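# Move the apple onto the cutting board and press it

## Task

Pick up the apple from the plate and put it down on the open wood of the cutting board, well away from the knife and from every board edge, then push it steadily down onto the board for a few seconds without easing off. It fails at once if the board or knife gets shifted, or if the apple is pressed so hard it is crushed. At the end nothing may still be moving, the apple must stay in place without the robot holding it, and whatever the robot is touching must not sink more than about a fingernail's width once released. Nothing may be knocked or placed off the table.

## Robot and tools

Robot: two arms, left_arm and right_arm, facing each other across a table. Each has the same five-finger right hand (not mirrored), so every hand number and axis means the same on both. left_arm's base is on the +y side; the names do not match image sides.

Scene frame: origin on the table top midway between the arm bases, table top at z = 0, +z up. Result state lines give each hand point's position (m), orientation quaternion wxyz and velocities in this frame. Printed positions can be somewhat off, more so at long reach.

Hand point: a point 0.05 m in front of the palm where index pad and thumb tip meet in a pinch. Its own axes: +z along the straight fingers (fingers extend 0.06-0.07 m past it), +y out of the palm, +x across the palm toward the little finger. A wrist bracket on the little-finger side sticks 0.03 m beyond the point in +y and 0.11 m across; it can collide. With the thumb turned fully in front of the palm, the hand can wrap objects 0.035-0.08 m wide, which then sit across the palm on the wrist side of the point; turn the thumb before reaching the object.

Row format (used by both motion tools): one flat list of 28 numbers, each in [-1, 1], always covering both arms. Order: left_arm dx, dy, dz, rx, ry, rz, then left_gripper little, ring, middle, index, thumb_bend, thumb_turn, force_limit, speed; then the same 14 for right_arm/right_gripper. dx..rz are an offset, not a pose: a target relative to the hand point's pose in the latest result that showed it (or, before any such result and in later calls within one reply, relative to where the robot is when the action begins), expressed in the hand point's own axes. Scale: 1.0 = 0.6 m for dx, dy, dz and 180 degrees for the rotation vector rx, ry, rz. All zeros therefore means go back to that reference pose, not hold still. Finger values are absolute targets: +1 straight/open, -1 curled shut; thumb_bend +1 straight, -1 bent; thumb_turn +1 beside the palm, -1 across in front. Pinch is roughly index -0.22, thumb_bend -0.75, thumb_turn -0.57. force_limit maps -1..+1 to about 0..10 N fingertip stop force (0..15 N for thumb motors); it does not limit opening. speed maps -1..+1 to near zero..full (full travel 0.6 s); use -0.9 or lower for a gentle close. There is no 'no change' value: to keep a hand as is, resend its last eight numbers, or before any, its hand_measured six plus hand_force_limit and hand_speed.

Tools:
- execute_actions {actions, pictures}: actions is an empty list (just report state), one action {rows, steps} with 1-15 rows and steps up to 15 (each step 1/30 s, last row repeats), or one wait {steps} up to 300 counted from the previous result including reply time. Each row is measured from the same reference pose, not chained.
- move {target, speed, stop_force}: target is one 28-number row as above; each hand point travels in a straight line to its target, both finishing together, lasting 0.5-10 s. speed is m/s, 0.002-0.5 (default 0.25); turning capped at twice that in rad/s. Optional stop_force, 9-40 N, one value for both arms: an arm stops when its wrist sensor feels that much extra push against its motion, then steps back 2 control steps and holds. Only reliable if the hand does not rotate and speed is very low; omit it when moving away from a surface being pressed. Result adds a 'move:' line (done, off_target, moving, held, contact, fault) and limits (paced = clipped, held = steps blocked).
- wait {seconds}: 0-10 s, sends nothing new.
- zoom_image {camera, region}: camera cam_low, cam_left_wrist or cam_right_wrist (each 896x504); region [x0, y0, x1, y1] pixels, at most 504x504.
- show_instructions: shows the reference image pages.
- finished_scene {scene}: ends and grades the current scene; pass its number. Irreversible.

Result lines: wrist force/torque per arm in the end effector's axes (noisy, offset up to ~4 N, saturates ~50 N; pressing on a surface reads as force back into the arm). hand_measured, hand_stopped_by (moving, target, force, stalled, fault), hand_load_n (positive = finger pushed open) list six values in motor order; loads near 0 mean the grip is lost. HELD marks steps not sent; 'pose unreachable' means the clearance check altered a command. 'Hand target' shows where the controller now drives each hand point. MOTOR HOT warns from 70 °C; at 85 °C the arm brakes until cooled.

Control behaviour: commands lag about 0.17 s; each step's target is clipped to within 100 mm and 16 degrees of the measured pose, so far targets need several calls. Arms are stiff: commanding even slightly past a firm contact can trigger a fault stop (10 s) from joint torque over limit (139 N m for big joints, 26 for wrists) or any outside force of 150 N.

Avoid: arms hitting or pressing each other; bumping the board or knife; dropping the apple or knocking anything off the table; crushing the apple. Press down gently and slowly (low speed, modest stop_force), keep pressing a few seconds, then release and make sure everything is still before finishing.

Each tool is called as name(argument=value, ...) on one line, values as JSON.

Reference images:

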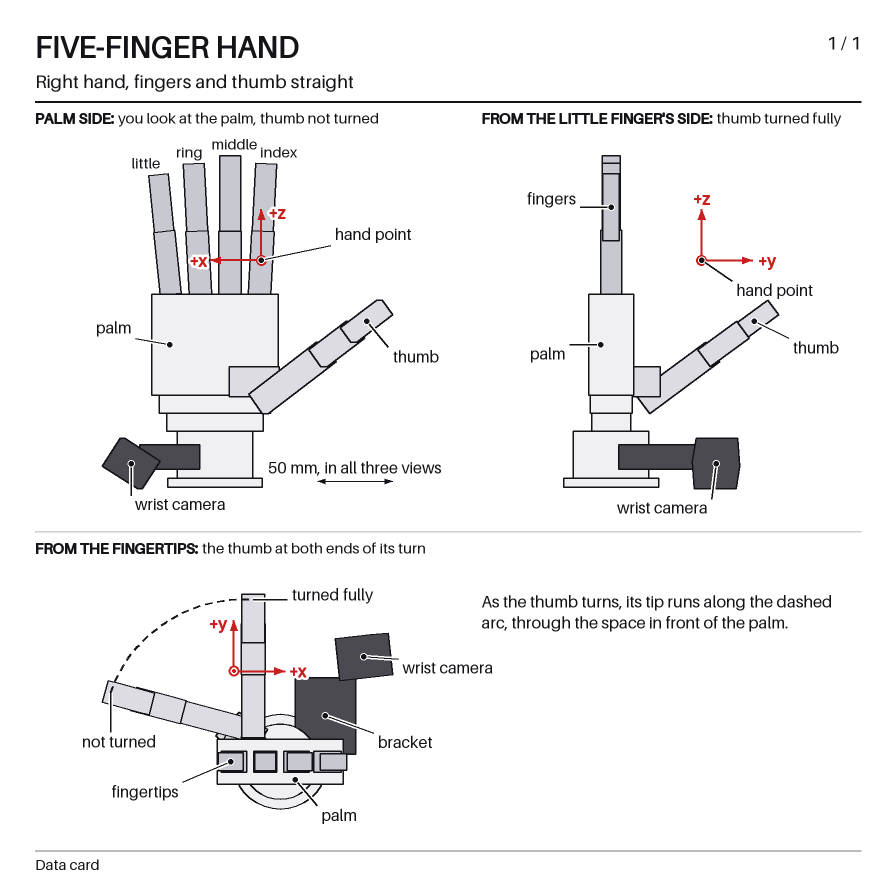

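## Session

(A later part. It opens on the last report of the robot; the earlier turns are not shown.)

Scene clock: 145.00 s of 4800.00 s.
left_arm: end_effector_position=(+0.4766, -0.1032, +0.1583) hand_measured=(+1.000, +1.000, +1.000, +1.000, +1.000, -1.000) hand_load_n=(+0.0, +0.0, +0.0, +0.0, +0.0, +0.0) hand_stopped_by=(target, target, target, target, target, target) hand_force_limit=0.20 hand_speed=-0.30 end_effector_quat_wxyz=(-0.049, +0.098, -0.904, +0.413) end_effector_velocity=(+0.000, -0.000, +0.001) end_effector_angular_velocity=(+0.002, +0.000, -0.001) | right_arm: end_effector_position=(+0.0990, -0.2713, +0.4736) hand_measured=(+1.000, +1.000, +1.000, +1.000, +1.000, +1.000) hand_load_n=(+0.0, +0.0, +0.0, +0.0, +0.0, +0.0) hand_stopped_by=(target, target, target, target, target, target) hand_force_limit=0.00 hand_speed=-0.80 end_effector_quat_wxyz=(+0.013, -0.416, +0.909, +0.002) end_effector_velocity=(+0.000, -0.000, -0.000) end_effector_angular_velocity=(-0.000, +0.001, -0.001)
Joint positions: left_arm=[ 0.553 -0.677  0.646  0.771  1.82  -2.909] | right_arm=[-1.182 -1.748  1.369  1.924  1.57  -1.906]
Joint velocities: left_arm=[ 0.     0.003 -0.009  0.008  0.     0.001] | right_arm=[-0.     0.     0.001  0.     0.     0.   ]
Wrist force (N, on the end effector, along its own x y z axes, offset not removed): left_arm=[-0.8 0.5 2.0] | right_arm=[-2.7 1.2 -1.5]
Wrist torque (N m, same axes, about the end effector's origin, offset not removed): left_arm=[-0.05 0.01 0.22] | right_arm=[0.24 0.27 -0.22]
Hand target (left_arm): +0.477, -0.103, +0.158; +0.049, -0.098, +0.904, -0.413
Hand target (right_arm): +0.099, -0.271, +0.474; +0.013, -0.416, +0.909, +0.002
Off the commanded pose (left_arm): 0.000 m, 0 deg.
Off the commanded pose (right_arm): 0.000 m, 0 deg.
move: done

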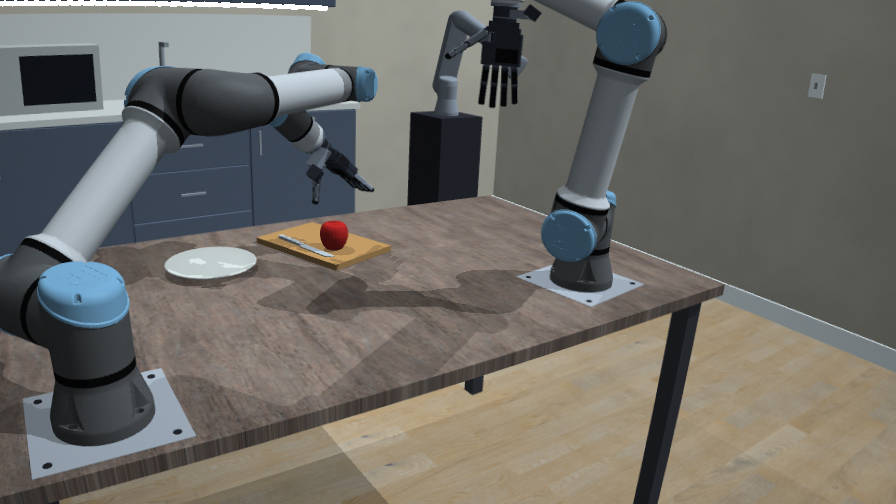

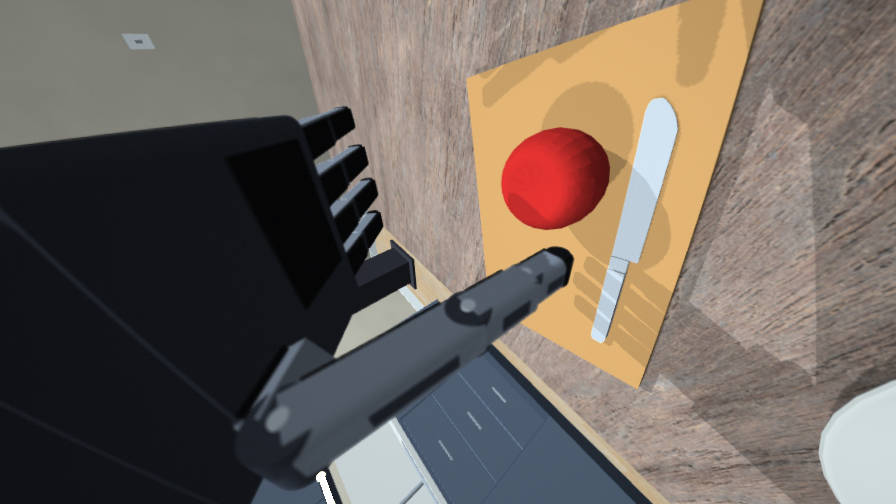

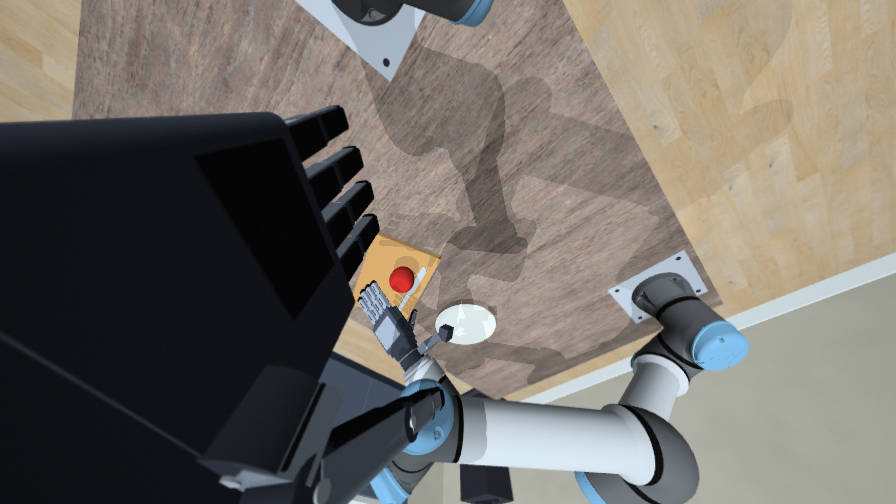

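move(target=[0,0.127,0.112,0,0,0,1,1,1,1,0.7,-1,0.2,-0.3,0,0,0,0,0,0,1,1,1,1,1,1,0,-0.8], speed=0.05)

move(target=[0,0,0,0,0,0,-0.6,-0.6,-0.6,-0.6,-0.8,-1,0.2,-0.7,0,0,0,0,0,0,1,1,1,1,1,1,0,-0.8])

move(target=[0,-0.019,-0.0165,0,0,0,-0.6,-0.6,-0.6,-0.6,-0.8,-1,0.2,-0.7,0,0,0,0,0,0,1,1,1,1,1,1,0,-0.8], speed=0.03)

move(target=[0,-0.031,0.035,0,0,0,-0.6,-0.6,-0.6,-0.6,-0.8,-1,0.2,-0.7,0,0,0,0,0,0,1,1,1,1,1,1,0,-0.8], speed=0.03)

Scene clock: 155.70 s of 4800.00 s.
left_arm: end_effector_position=(+0.4774, -0.1040, +0.0568) hand_measured=(+1.000, +1.000, +1.000, +1.000, +0.700, -1.000) hand_load_n=(+0.0, +0.0, +0.0, +0.0, +0.0, +0.0) hand_stopped_by=(target, target, target, target, target, target) hand_force_limit=0.20 hand_speed=-0.30 end_effector_quat_wxyz=(-0.049, +0.098, -0.904, +0.413) end_effector_velocity=(+0.000, +0.001, -0.002) end_effector_angular_velocity=(+0.002, -0.002, +0.001) | right_arm: end_effector_position=(+0.0990, -0.2713, +0.4736) hand_measured=(+1.000, +1.000, +1.000, +1.000, +1.000, +1.000) hand_load_n=(+0.0, +0.0, +0.0, +0.0, +0.0, +0.0) hand_stopped_by=(target, target, target, target, target, target) hand_force_limit=0.00 hand_speed=-0.80 end_effector_quat_wxyz=(+0.013, -0.416, +0.909, +0.002) end_effector_velocity=(-0.001, +0.000, -0.000) end_effector_angular_velocity=(+0.001, +0.002, +0.001)
Joint positions: left_arm=[ 0.553 -0.643  0.843  0.54   1.82  -2.909] | right_arm=[-1.182 -1.748  1.369  1.924  1.57  -1.906]
Joint velocities: left_arm=[-0.     0.001  0.003 -0.003 -0.002  0.001] | right_arm=[ 0.001 -0.     0.001  0.    -0.001  0.   ]
Wrist force (N, on the end effector, along its own x y z axes, offset not removed): left_arm=[0.0 0.5 0.5] | right_arm=[-1.4 1.8 -1.2]
Wrist torque (N m, same axes, about the end effector's origin, offset not removed): left_arm=[0.09 -0.17 0.04] | right_arm=[0.34 0.25 -0.14]
Hand target (left_arm): +0.477, -0.104, +0.057; +0.049, -0.098, +0.904, -0.413
Hand target (right_arm): +0.099, -0.271, +0.474; +0.013, -0.416, +0.909, +0.002
Off the commanded pose (left_arm): 0.000 m, 0 deg.
Off the commanded pose (right_arm): 0.000 m, 0 deg.
After step 100, 4.97 s passed at rest.
move: done

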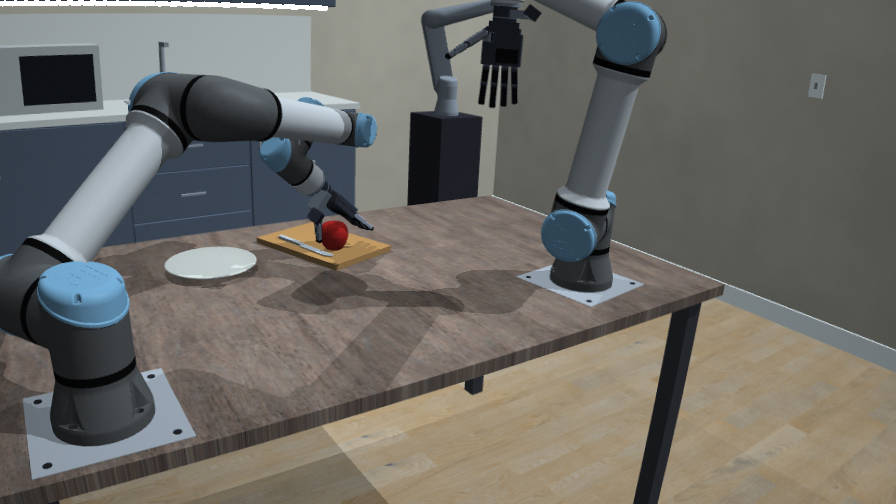

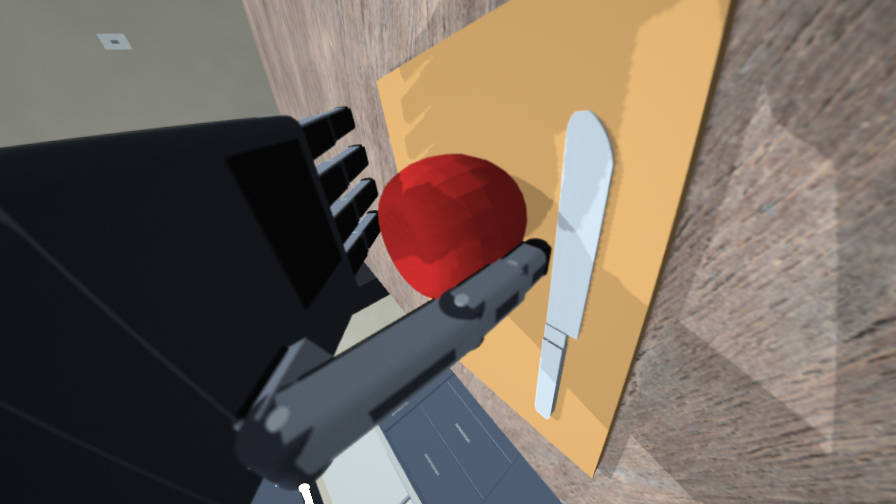

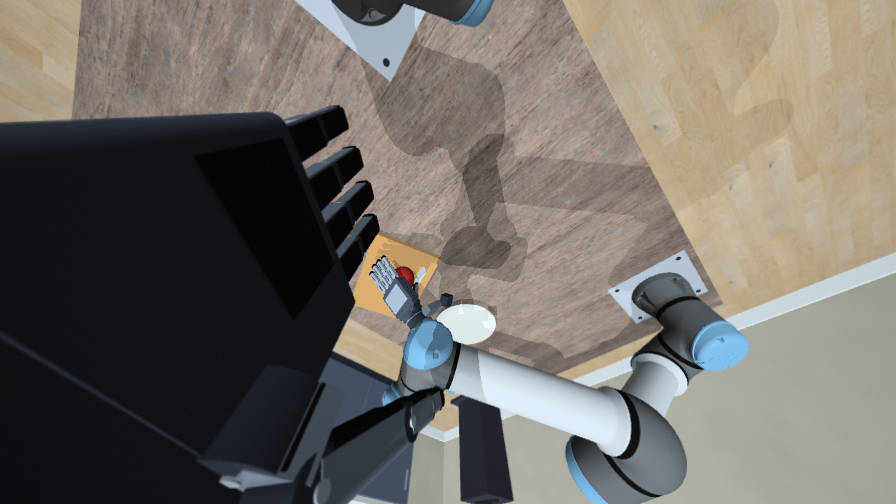

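Scene clock: 159.17 s of 4800.00 s.
left_arm: end_effector_position=(+0.4774, -0.1040, +0.0568) hand_measured=(-0.600, +0.254, +0.420, +0.370, +0.352, -1.000) hand_load_n=(+0.0, +8.5, +0.0, +4.0, +14.5, +4.0) hand_stopped_by=(target, force, force, force, force, target) hand_force_limit=0.20 hand_speed=-0.70 end_effector_quat_wxyz=(-0.049, +0.098, -0.904, +0.413) end_effector_velocity=(+0.000, -0.001, +0.001) end_effector_angular_velocity=(-0.001, -0.001, -0.000) | right_arm: end_effector_position=(+0.0990, -0.2713, +0.4736) hand_measured=(+1.000, +1.000, +1.000, +1.000, +1.000, +1.000) hand_load_n=(+0.0, +0.0, +0.0, +0.0, +0.0, +0.0) hand_stopped_by=(target, target, target, target, target, target) hand_force_limit=0.00 hand_speed=-0.80 end_effector_quat_wxyz=(+0.013, -0.416, +0.909, +0.002) end_effector_velocity=(-0.000, +0.000, -0.000) end_effector_angular_velocity=(-0.000, +0.000, +0.001)
Joint positions: left_arm=[ 0.553 -0.643  0.843  0.54   1.82  -2.909] | right_arm=[-1.182 -1.748  1.369  1.924  1.57  -1.906]
Joint velocities: left_arm=[-0.    -0.    -0.001 -0.    -0.     0.   ] | right_arm=[ 0.002 -0.     0.001 -0.001  0.     0.001]
Wrist force (N, on the end effector, along its own x y z axes, offset not removed): left_arm=[-0.6 -1.5 0.1] | right_arm=[-2.1 0.2 -4.0]
Wrist torque (N m, same axes, about the end effector's origin, offset not removed): left_arm=[-0.06 -0.03 -0.03] | right_arm=[0.19 0.35 -0.12]
Hand target (left_arm): +0.477, -0.104, +0.057; +0.049, -0.098, +0.904, -0.413
Hand target (right_arm): +0.099, -0.271, +0.474; +0.013, -0.416, +0.909, +0.002
Off the commanded pose (left_arm): 0.000 m, 0 deg.
Off the commanded pose (right_arm): 0.000 m, 0 deg.
move: done

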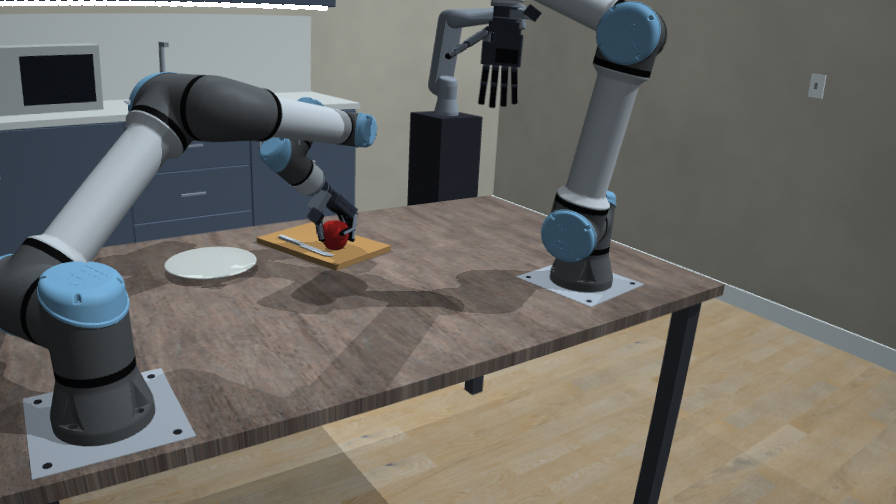

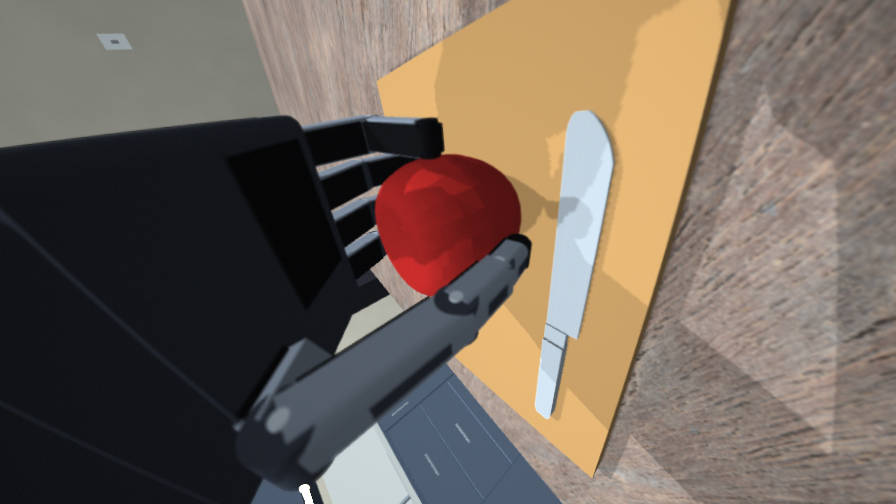

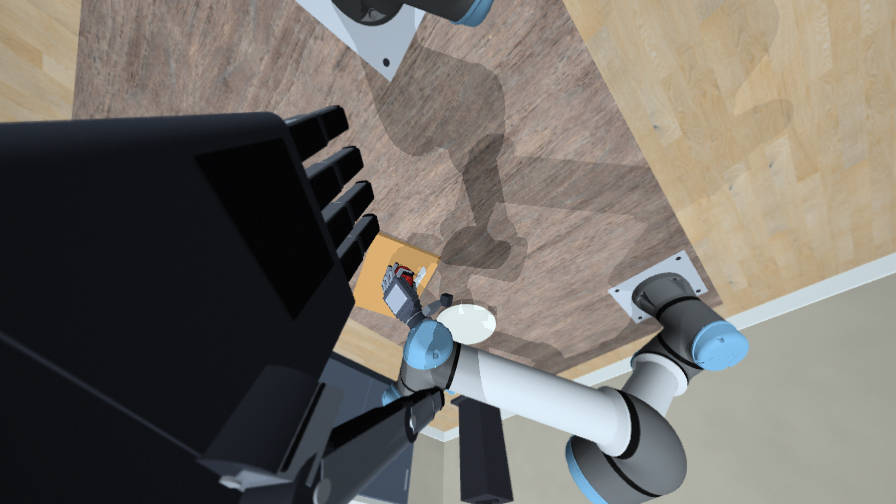

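Scene clock: 160.00 s of 4800.00 s.
left_arm: end_effector_position=(+0.4773, -0.1040, +0.0718) hand_measured=(-0.600, +0.254, +0.420, +0.370, +0.352, -1.000) hand_load_n=(+0.0, +8.0, +0.0, +3.5, +15.0, +4.0) hand_stopped_by=(target, force, force, force, force, target) hand_force_limit=0.20 hand_speed=-0.70 end_effector_quat_wxyz=(-0.049, +0.098, -0.904, +0.413) end_effector_velocity=(+0.000, -0.000, +0.002) end_effector_angular_velocity=(-0.001, -0.001, -0.000) | right_arm: end_effector_position=(+0.0990, -0.2713, +0.4736) hand_measured=(+1.000, +1.000, +1.000, +1.000, +1.000, +1.000) hand_load_n=(+0.0, +0.0, +0.0, +0.0, +0.0, +0.0) hand_stopped_by=(target, target, target, target, target, target) hand_force_limit=0.00 hand_speed=-0.80 end_effector_quat_wxyz=(+0.013, -0.416, +0.909, +0.002) end_effector_velocity=(+0.000, +0.000, +0.000) end_effector_angular_velocity=(+0.001, -0.000, +0.000)
Joint positions: left_arm=[ 0.553 -0.652  0.821  0.571  1.82  -2.909] | right_arm=[-1.182 -1.748  1.369  1.924  1.57  -1.906]
Joint velocities: left_arm=[ 0.    -0.001 -0.003  0.003  0.001  0.   ] | right_arm=[-0.     0.    -0.001  0.    -0.    -0.   ]
Wrist force (N, on the end effector, along its own x y z axes, offset not removed): left_arm=[0.9 -1.2 -0.7] | right_arm=[-2.0 1.0 -0.8]
Wrist torque (N m, same axes, about the end effector's origin, offset not removed): left_arm=[-0.27 -0.12 0.15] | right_arm=[0.16 0.28 -0.05]
Hand target (left_arm): +0.477, -0.104, +0.072; +0.049, -0.098, +0.904, -0.413
Hand target (right_arm): +0.099, -0.271, +0.474; +0.013, -0.416, +0.909, +0.002
Off the commanded pose (left_arm): 0.000 m, 0 deg.
Off the commanded pose (right_arm): 0.000 m, 0 deg.
move: done

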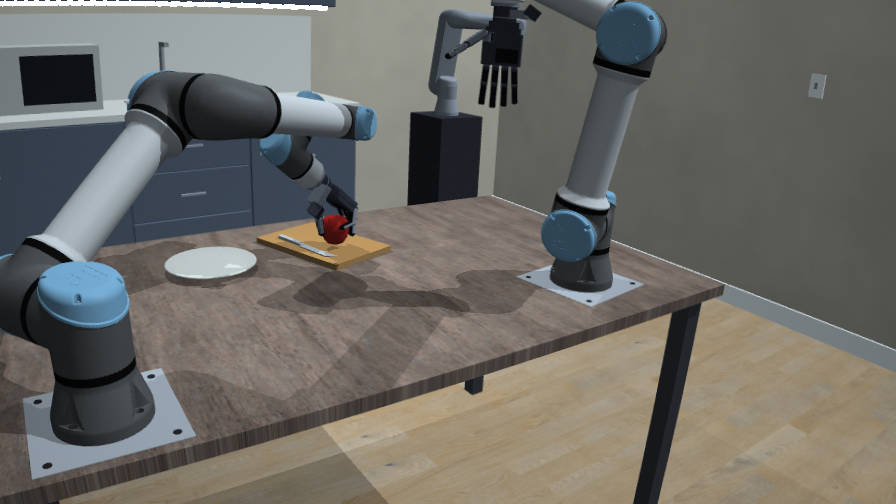

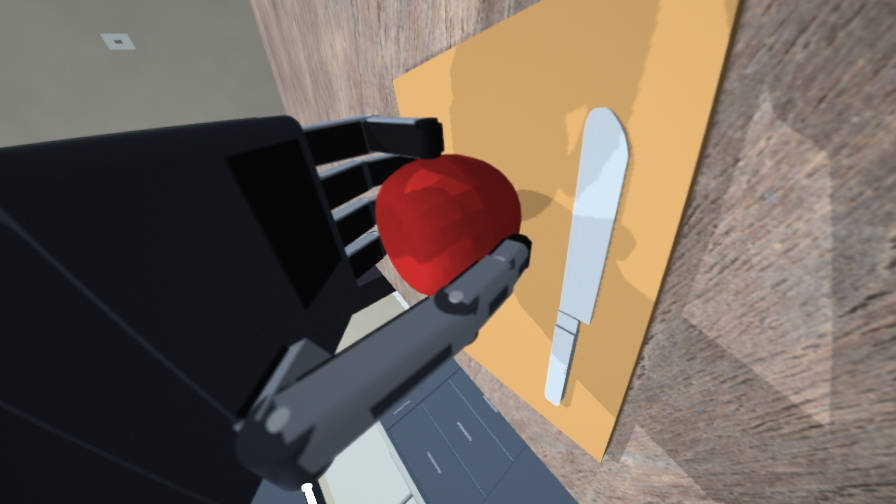

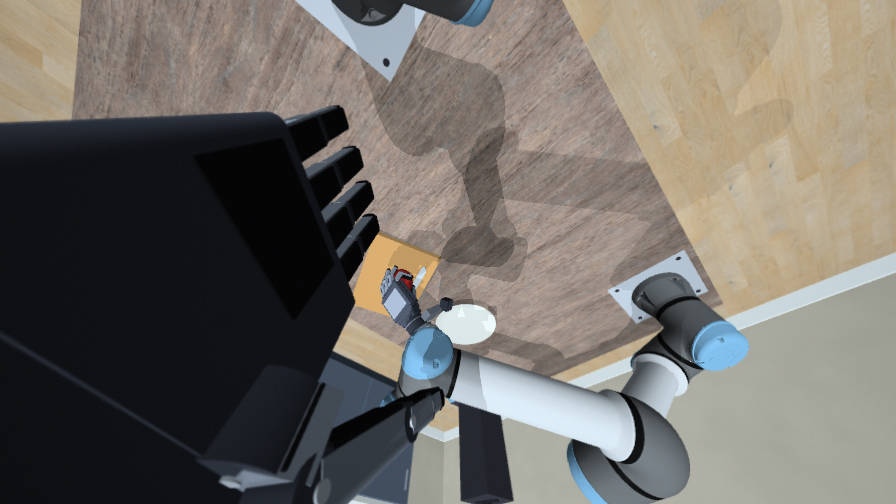

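Scene clock: 161.27 s of 4800.00 s.
left_arm: end_effector_position=(+0.4833, -0.1312, +0.0721) hand_measured=(-0.600, +0.254, +0.420, +0.370, +0.352, -1.000) hand_load_n=(+0.0, +8.0, +0.0, +3.5, +15.0, +4.0) hand_stopped_by=(target, force, force, force, force, target) hand_force_limit=0.20 hand_speed=-0.70 end_effector_quat_wxyz=(-0.049, +0.098, -0.904, +0.413) end_effector_velocity=(+0.001, -0.001, -0.001) end_effector_angular_velocity=(+0.002, -0.000, +0.002) | right_arm: end_effector_position=(+0.0990, -0.2713, +0.4736) hand_measured=(+1.000, +1.000, +1.000, +1.000, +1.000, +1.000) hand_load_n=(+0.0, +0.0, +0.0, +0.0, +0.0, +0.0) hand_stopped_by=(target, target, target, target, target, target) hand_force_limit=0.00 hand_speed=-0.80 end_effector_quat_wxyz=(+0.013, -0.416, +0.909, +0.002) end_effector_velocity=(-0.000, -0.000, -0.000) end_effector_angular_velocity=(-0.001, +0.001, +0.001)
Joint positions: left_arm=[ 0.54  -0.568  0.661  0.645  1.81  -2.918] | right_arm=[-1.182 -1.748  1.369  1.924  1.57  -1.906]
Joint velocities: left_arm=[-0.     0.007 -0.011  0.006 -0.002 -0.   ] | right_arm=[ 0.001 -0.     0.002 -0.    -0.    -0.   ]
Wrist force (N, on the end effector, along its own x y z axes, offset not removed): left_arm=[1.7 -0.1 -3.5] | right_arm=[-0.5 1.2 -1.3]
Wrist torque (N m, same axes, about the end effector's origin, offset not removed): left_arm=[0.03 -0.25 0.19] | right_arm=[0.27 -0.01 0.04]
Hand target (left_arm): +0.483, -0.131, +0.072; +0.049, -0.098, +0.904, -0.413
Hand target (right_arm): +0.099, -0.271, +0.474; +0.013, -0.416, +0.909, +0.002
Off the commanded pose (left_arm): 0.000 m, 0 deg.
Off the commanded pose (right_arm): 0.000 m, 0 deg.
move: done

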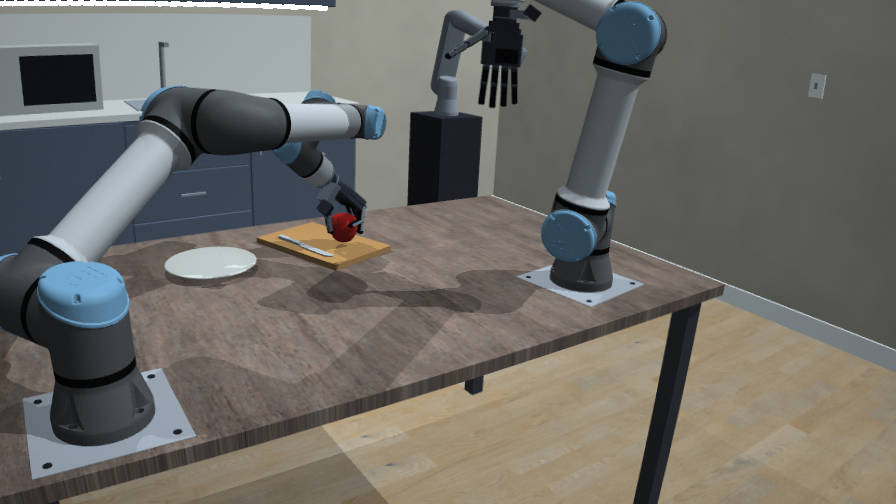

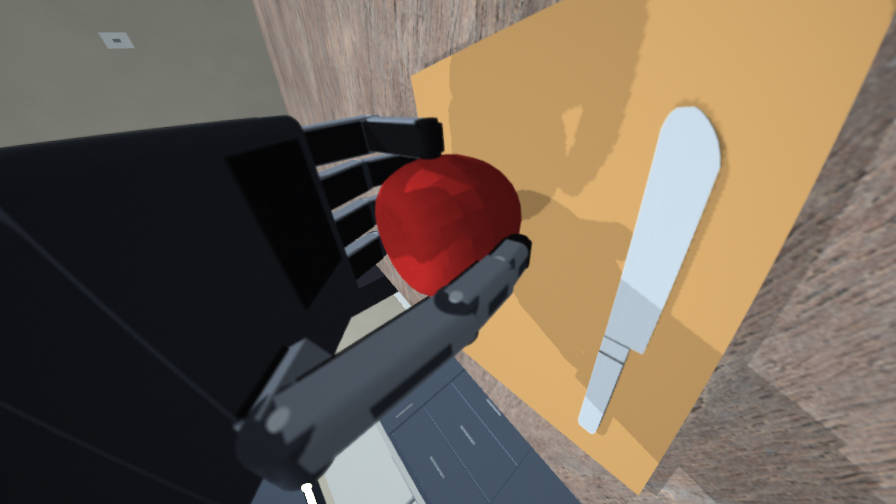

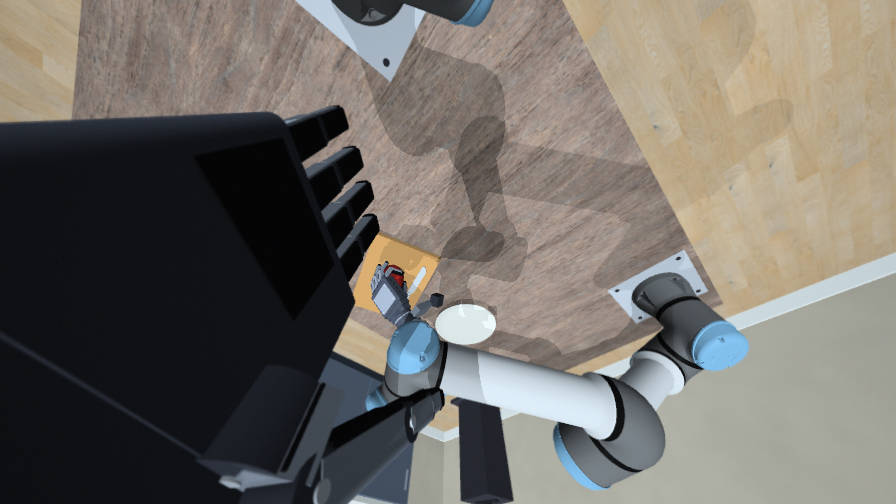

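move(target=[0,0.045,0.0396,0,0,0,1,-0.6,-0.6,-0.6,-0.8,-1,0.2,-0.7,0,0,0,0,0,0,1,1,1,1,1,1,0,-0.8], speed=0.004, stop_force=18)

execute_actions(actions=[{"steps":45}], pictures=false)

Scene clock: 171.73 s of 4800.00 s.
left_arm: end_effector_position=(+0.4834, -0.1314, +0.0538) hand_measured=(+1.000, +0.254, +0.420, +0.370, +0.352, -1.000) hand_load_n=(+0.0, +4.5, +0.0, +3.0, +13.0, +2.0) hand_stopped_by=(target, force, force, force, force, target) hand_force_limit=0.20 hand_speed=-0.70 end_effector_quat_wxyz=(-0.049, +0.098, -0.904, +0.413) end_effector_velocity=(-0.000, +0.000, +0.001) end_effector_angular_velocity=(+0.001, +0.001, -0.001) | right_arm: end_effector_position=(+0.0990, -0.2713, +0.4736) hand_measured=(+1.000, +1.000, +1.000, +1.000, +1.000, +1.000) hand_load_n=(+0.0, +0.0, +0.0, +0.0, +0.0, +0.0) hand_stopped_by=(target, target, target, target, target, target) hand_force_limit=0.00 hand_speed=-0.80 end_effector_quat_wxyz=(+0.013, -0.416, +0.909, +0.002) end_effector_velocity=(-0.000, +0.000, +0.000) end_effector_angular_velocity=(+0.000, +0.000, +0.001)
Joint positions: left_arm=[ 0.54  -0.559  0.691  0.607  1.81  -2.918] | right_arm=[-1.182 -1.748  1.369  1.924  1.57  -1.906]
Joint velocities: left_arm=[ 0.     0.    -0.003  0.004  0.001  0.   ] | right_arm=[ 0. -0.  0.  0. -0. -0.]
Wrist force (N, on the end effector, along its own x y z axes, offset not removed): left_arm=[0.5 -1.6 -10.3] | right_arm=[-3.8 0.7 -0.7]
Wrist torque (N m, same axes, about the end effector's origin, offset not removed): left_arm=[0.43 0.26 0.04] | right_arm=[0.18 0.42 -0.27]
Hand target (left_arm): +0.483, -0.131, +0.054; +0.049, -0.098, +0.904, -0.413
Hand target (right_arm): +0.099, -0.271, +0.474; +0.013, -0.416, +0.909, +0.002
Off the commanded pose (left_arm): 0.018 m, 0 deg.
Off the commanded pose (right_arm): 0.000 m, 0 deg.
After step 100, 2.27 s passed at rest.
move: contact (left_arm)

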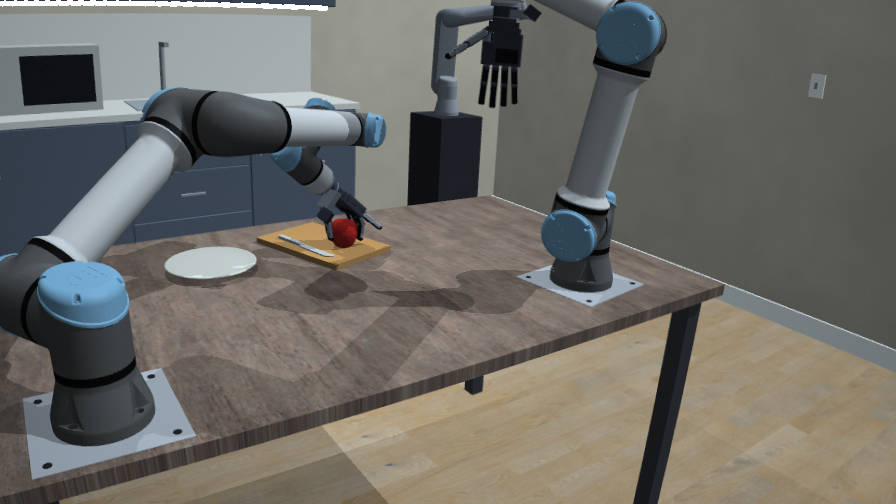

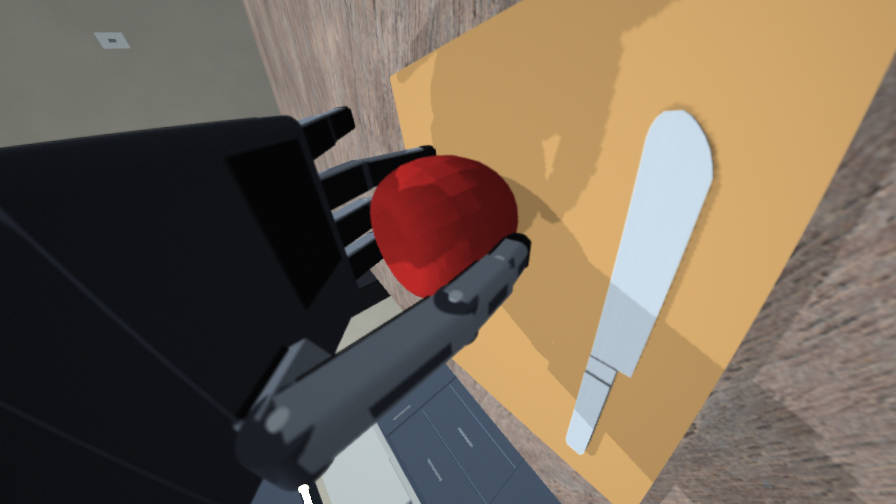

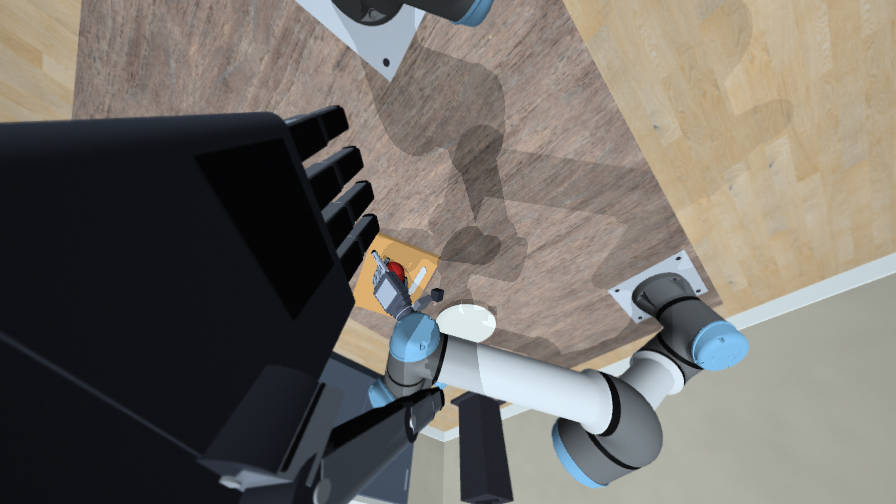

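Scene clock: 173.23 s of 4800.00 s.
left_arm: end_effector_position=(+0.4835, -0.1314, +0.0542) hand_measured=(+1.000, +0.254, +0.420, +0.370, +0.352, -1.000) hand_load_n=(+0.0, +5.0, +0.0, +3.5, +12.5, +2.5) hand_stopped_by=(target, force, force, force, force, target) hand_force_limit=0.20 hand_speed=-0.70 end_effector_quat_wxyz=(-0.049, +0.098, -0.904, +0.413) end_effector_velocity=(+0.000, +0.000, +0.000) end_effector_angular_velocity=(-0.000, -0.000, +0.000) | right_arm: end_effector_position=(+0.0990, -0.2713, +0.4736) hand_measured=(+1.000, +1.000, +1.000, +1.000, +1.000, +1.000) hand_load_n=(+0.0, +0.0, +0.0, +0.0, +0.0, +0.0) hand_stopped_by=(target, target, target, target, target, target) hand_force_limit=0.00 hand_speed=-0.80 end_effector_quat_wxyz=(+0.013, -0.416, +0.909, +0.002) end_effector_velocity=(-0.000, -0.000, -0.000) end_effector_angular_velocity=(-0.001, +0.001, -0.000)
Joint positions: left_arm=[ 0.54  -0.559  0.691  0.607  1.81  -2.918] | right_arm=[-1.182 -1.748  1.369  1.924  1.57  -1.906]
Joint velocities: left_arm=[ 0. -0.  0. -0.  0. -0.] | right_arm=[-0.001 -0.     0.001  0.001  0.    -0.   ]
Wrist force (N, on the end effector, along its own x y z axes, offset not removed): left_arm=[0.8 2.8 -3.9] | right_arm=[-0.2 1.4 -2.0]
Wrist torque (N m, same axes, about the end effector's origin, offset not removed): left_arm=[0.58 0.04 0.10] | right_arm=[0.28 -0.03 -0.04]
Hand target (left_arm): +0.483, -0.131, +0.054; +0.049, -0.098, +0.904, -0.413
Hand target (right_arm): +0.099, -0.271, +0.474; +0.013, -0.416, +0.909, +0.002
Off the commanded pose (left_arm): 0.018 m, 0 deg.
Off the commanded pose (right_arm): 0.000 m, 0 deg.
Steps of this call (steps 1 to 45: nothing new was sent). Readings (end_effector_position | what the end effector reports):
1: left_arm (+0.4834, -0.1314, +0.0539) | right_arm (+0.0990, -0.2713, +0.4736) | left_arm hand_measured=(+1.000, +0.254, +0.420, +0.370, +0.352, -1.000) hand_load_n=(+0.0, +5.0, +0.0, +3.0, +13.0, +2.0) hand_stopped_by=(target, force, force, force, force, target) hand_force_limit=0.20 hand_speed=-0.70 | right_arm hand_measured=(+1.000, +1.000, +1.000, +1.000, +1.000, +1.000) hand_load_n=(+0.0, +0.0, +0.0, +0.0, +0.0, +0.0) hand_stopped_by=(target, target, target, target, target, target) hand_force_limit=0.00 hand_speed=-0.80
2: left_arm (+0.4834, -0.1314, +0.0539) | right_arm (+0.0990, -0.2713, +0.4736) | left_arm hand_measured=(+1.000, +0.254, +0.420, +0.370, +0.352, -1.000) hand_load_n=(+0.0, +5.0, +0.0, +3.0, +13.0, +2.0) hand_stopped_by=(target, force, force, force, force, target) hand_force_limit=0.20 hand_speed=-0.70 | right_arm hand_measured=(+1.000, +1.000, +1.000, +1.000, +1.000, +1.000) hand_load_n=(+0.0, +0.0, +0.0, +0.0, +0.0, +0.0) hand_stopped_by=(target, target, target, target, target, target) hand_force_limit=0.00 hand_speed=-0.80
4: left_arm (+0.4834, -0.1314, +0.0539) | right_arm (+0.0990, -0.2713, +0.4736) | left_arm hand_measured=(+1.000, +0.254, +0.420, +0.370, +0.352, -1.000) hand_load_n=(+0.0, +5.0, +0.0, +3.0, +13.0, +2.0) hand_stopped_by=(target, force, force, force, force, target) hand_force_limit=0.20 hand_speed=-0.70 | right_arm hand_measured=(+1.000, +1.000, +1.000, +1.000, +1.000, +1.000) hand_load_n=(+0.0, +0.0, +0.0, +0.0, +0.0, +0.0) hand_stopped_by=(target, target, target, target, target, target) hand_force_limit=0.00 hand_speed=-0.80
8: left_arm (+0.4835, -0.1314, +0.0540) | right_arm (+0.0990, -0.2713, +0.4736) | left_arm hand_measured=(+1.000, +0.254, +0.420, +0.370, +0.352, -1.000) hand_load_n=(+0.0, +5.0, +0.0, +3.0, +13.0, +2.0) hand_stopped_by=(target, force, force, force, force, target) hand_force_limit=0.20 hand_speed=-0.70 | right_arm hand_measured=(+1.000, +1.000, +1.000, +1.000, +1.000, +1.000) hand_load_n=(+0.0, +0.0, +0.0, +0.0, +0.0, +0.0) hand_stopped_by=(target, target, target, target, target, target) hand_force_limit=0.00 hand_speed=-0.80
45: the state above

move(target=[0,0.0015,0.0013,0,0,0,1,-0.6,-0.6,-0.6,-0.8,-1,0.2,-0.7,0,0,0,0,0,0,1,1,1,1,1,1,0,-0.8], speed=0.002)

execute_actions(actions=[{"steps":45}], pictures=false)

Scene clock: 178.30 s of 4800.00 s.
left_arm: end_effector_position=(+0.4835, -0.1314, +0.0531) hand_measured=(+1.000, +0.254, +0.420, +0.370, +0.352, -1.000) hand_load_n=(+0.0, +4.5, +0.0, +3.0, +12.0, +2.0) hand_stopped_by=(target, force, force, force, force, target) hand_force_limit=0.20 hand_speed=-0.70 end_effector_quat_wxyz=(-0.049, +0.098, -0.904, +0.413) end_effector_velocity=(-0.000, -0.000, -0.002) end_effector_angular_velocity=(+0.001, +0.000, -0.000) | right_arm: end_effector_position=(+0.0990, -0.2713, +0.4736) hand_measured=(+1.000, +1.000, +1.000, +1.000, +1.000, +1.000) hand_load_n=(+0.0, +0.0, +0.0, +0.0, +0.0, +0.0) hand_stopped_by=(target, target, target, target, target, target) hand_force_limit=0.00 hand_speed=-0.80 end_effector_quat_wxyz=(+0.013, -0.416, +0.909, +0.002) end_effector_velocity=(+0.000, -0.000, -0.000) end_effector_angular_velocity=(-0.000, -0.001, -0.001)
Joint positions: left_arm=[ 0.54  -0.559  0.692  0.605  1.81  -2.918] | right_arm=[-1.182 -1.748  1.369  1.924  1.57  -1.906]
Joint velocities: left_arm=[-0.     0.002  0.    -0.001  0.     0.   ] | right_arm=[-0.001 -0.    -0.    -0.001  0.001  0.   ]
Wrist force (N, on the end effector, along its own x y z axes, offset not removed): left_arm=[-1.5 -9.5 -11.8] | right_arm=[-1.0 1.5 -2.6]
Wrist torque (N m, same axes, about the end effector's origin, offset not removed): left_arm=[-0.34 0.54 -0.38] | right_arm=[0.41 0.20 -0.02]
Hand target (left_arm): +0.483, -0.131, +0.053; +0.049, -0.098, +0.904, -0.413
Hand target (right_arm): +0.099, -0.271, +0.474; +0.013, -0.416, +0.909, +0.002
Off the commanded pose (left_arm): 0.000 m, 0 deg.
Off the commanded pose (right_arm): 0.000 m, 0 deg.
After step 100, 0.93 s passed at rest.
move: done

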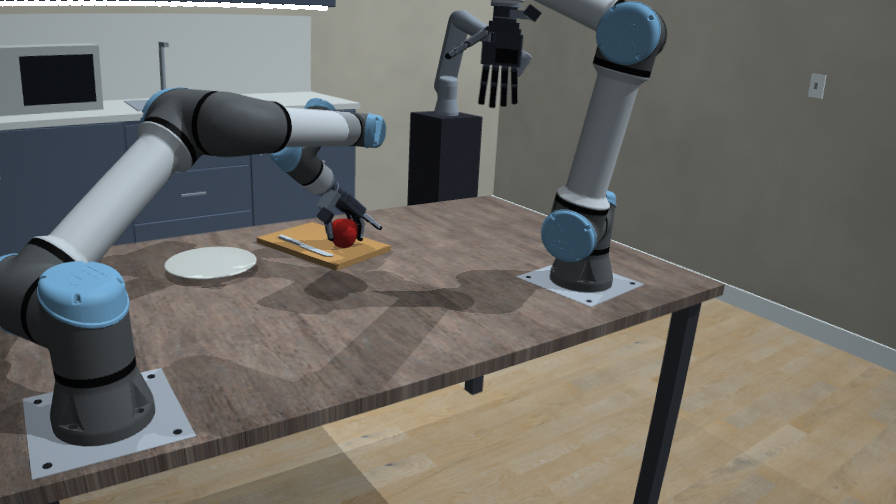

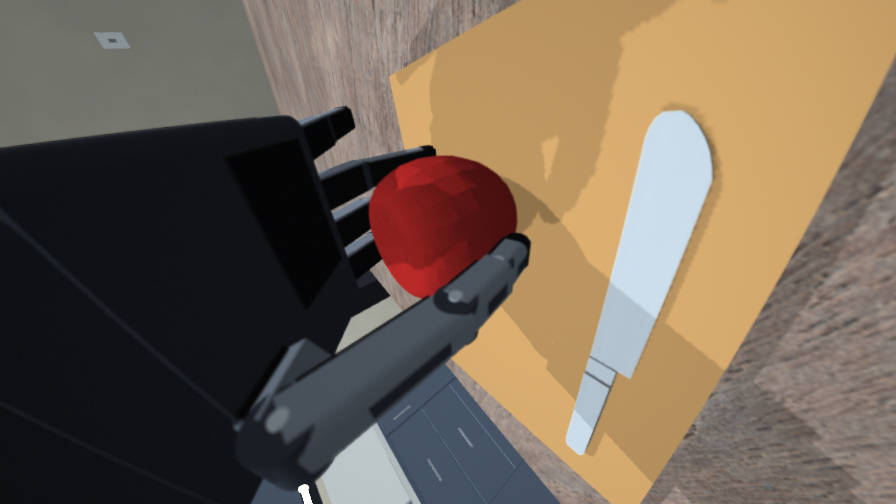

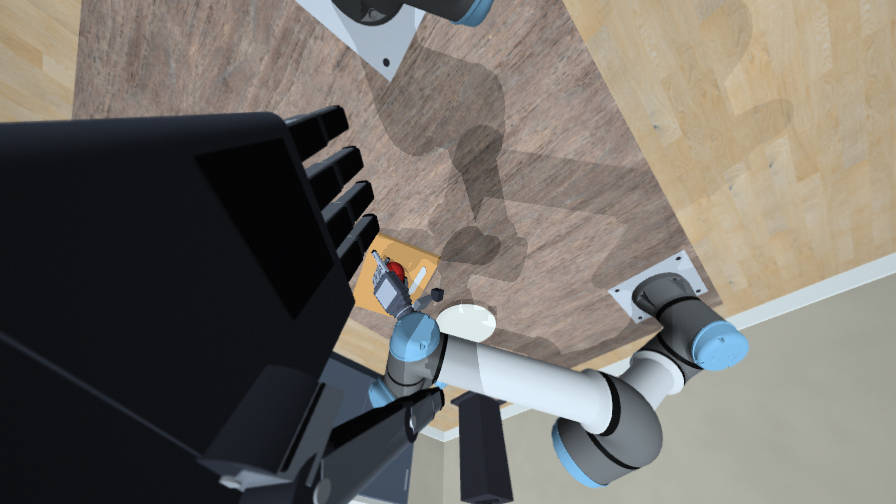

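Scene clock: 179.80 s of 4800.00 s.
left_arm: end_effector_position=(+0.4835, -0.1314, +0.0530) hand_measured=(+1.000, +0.254, +0.420, +0.370, +0.352, -1.000) hand_load_n=(+0.0, +4.0, +0.0, +3.5, +11.5, +2.0) hand_stopped_by=(target, force, force, force, force, target) hand_force_limit=0.20 hand_speed=-0.70 end_effector_quat_wxyz=(-0.049, +0.098, -0.904, +0.413) end_effector_velocity=(+0.000, +0.000, +0.001) end_effector_angular_velocity=(-0.001, -0.000, +0.001) | right_arm: end_effector_position=(+0.0990, -0.2713, +0.4736) hand_measured=(+1.000, +1.000, +1.000, +1.000, +1.000, +1.000) hand_load_n=(+0.0, +0.0, +0.0, +0.0, +0.0, +0.0) hand_stopped_by=(target, target, target, target, target, target) hand_force_limit=0.00 hand_speed=-0.80 end_effector_quat_wxyz=(+0.013, -0.416, +0.909, +0.002) end_effector_velocity=(-0.000, -0.000, +0.000) end_effector_angular_velocity=(+0.000, -0.001, +0.001)
Joint positions: left_arm=[ 0.54  -0.559  0.693  0.605  1.81  -2.918] | right_arm=[-1.182 -1.748  1.369  1.924  1.57  -1.906]
Joint velocities: left_arm=[ 0.001 -0.001 -0.001  0.001 -0.    -0.001] | right_arm=[ 0.001 -0.    -0.001  0.     0.001 -0.   ]
Wrist force (N, on the end effector, along its own x y z axes, offset not removed): left_arm=[0.3 -6.5 -16.3] | right_arm=[-2.8 3.1 -4.7]
Wrist torque (N m, same axes, about the end effector's origin, offset not removed): left_arm=[0.55 0.41 -0.12] | right_arm=[0.72 0.44 -0.05]
Hand target (left_arm): +0.483, -0.131, +0.053; +0.049, -0.098, +0.904, -0.413
Hand target (right_arm): +0.099, -0.271, +0.474; +0.013, -0.416, +0.909, +0.002
Off the commanded pose (left_arm): 0.000 m, 0 deg.
Off the commanded pose (right_arm): 0.000 m, 0 deg.
Steps of this call (steps 1 to 45: nothing new was sent). Readings (end_effector_position | what the end effector reports):
1: left_arm (+0.4835, -0.1314, +0.0530) | right_arm (+0.0990, -0.2713, +0.4736) | left_arm hand_measured=(+1.000, +0.254, +0.420, +0.370, +0.352, -1.000) hand_load_n=(+0.0, +4.0, +0.0, +3.5, +11.5, +2.0) hand_stopped_by=(target, force, force, force, force, target) hand_force_limit=0.20 hand_speed=-0.70 | right_arm hand_measured=(+1.000, +1.000, +1.000, +1.000, +1.000, +1.000) hand_load_n=(+0.0, +0.0, +0.0, +0.0, +0.0, +0.0) hand_stopped_by=(target, target, target, target, target, target) hand_force_limit=0.00 hand_speed=-0.80
2: left_arm (+0.4835, -0.1314, +0.0530) | right_arm (+0.0990, -0.2713, +0.4736) | left_arm hand_measured=(+1.000, +0.254, +0.420, +0.370, +0.352, -1.000) hand_load_n=(+0.0, +4.0, +0.0, +3.5, +11.5, +2.0) hand_stopped_by=(target, force, force, force, force, target) hand_force_limit=0.20 hand_speed=-0.70 | right_arm hand_measured=(+1.000, +1.000, +1.000, +1.000, +1.000, +1.000) hand_load_n=(+0.0, +0.0, +0.0, +0.0, +0.0, +0.0) hand_stopped_by=(target, target, target, target, target, target) hand_force_limit=0.00 hand_speed=-0.80
4: left_arm (+0.4835, -0.1314, +0.0530) | right_arm (+0.0990, -0.2713, +0.4736) | left_arm hand_measured=(+1.000, +0.254, +0.420, +0.370, +0.352, -1.000) hand_load_n=(+0.0, +4.0, +0.0, +3.5, +11.5, +2.0) hand_stopped_by=(target, force, force, force, force, target) hand_force_limit=0.20 hand_speed=-0.70 | right_arm hand_measured=(+1.000, +1.000, +1.000, +1.000, +1.000, +1.000) hand_load_n=(+0.0, +0.0, +0.0, +0.0, +0.0, +0.0) hand_stopped_by=(target, target, target, target, target, target) hand_force_limit=0.00 hand_speed=-0.80
8: left_arm (+0.4835, -0.1314, +0.0530) | right_arm (+0.0990, -0.2713, +0.4736) | left_arm hand_measured=(+1.000, +0.254, +0.420, +0.370, +0.352, -1.000) hand_load_n=(+0.0, +4.0, +0.0, +3.5, +11.5, +2.0) hand_stopped_by=(target, force, force, force, force, target) hand_force_limit=0.20 hand_speed=-0.70 | right_arm hand_measured=(+1.000, +1.000, +1.000, +1.000, +1.000, +1.000) hand_load_n=(+0.0, +0.0, +0.0, +0.0, +0.0, +0.0) hand_stopped_by=(target, target, target, target, target, target) hand_force_limit=0.00 hand_speed=-0.80
45: the state above


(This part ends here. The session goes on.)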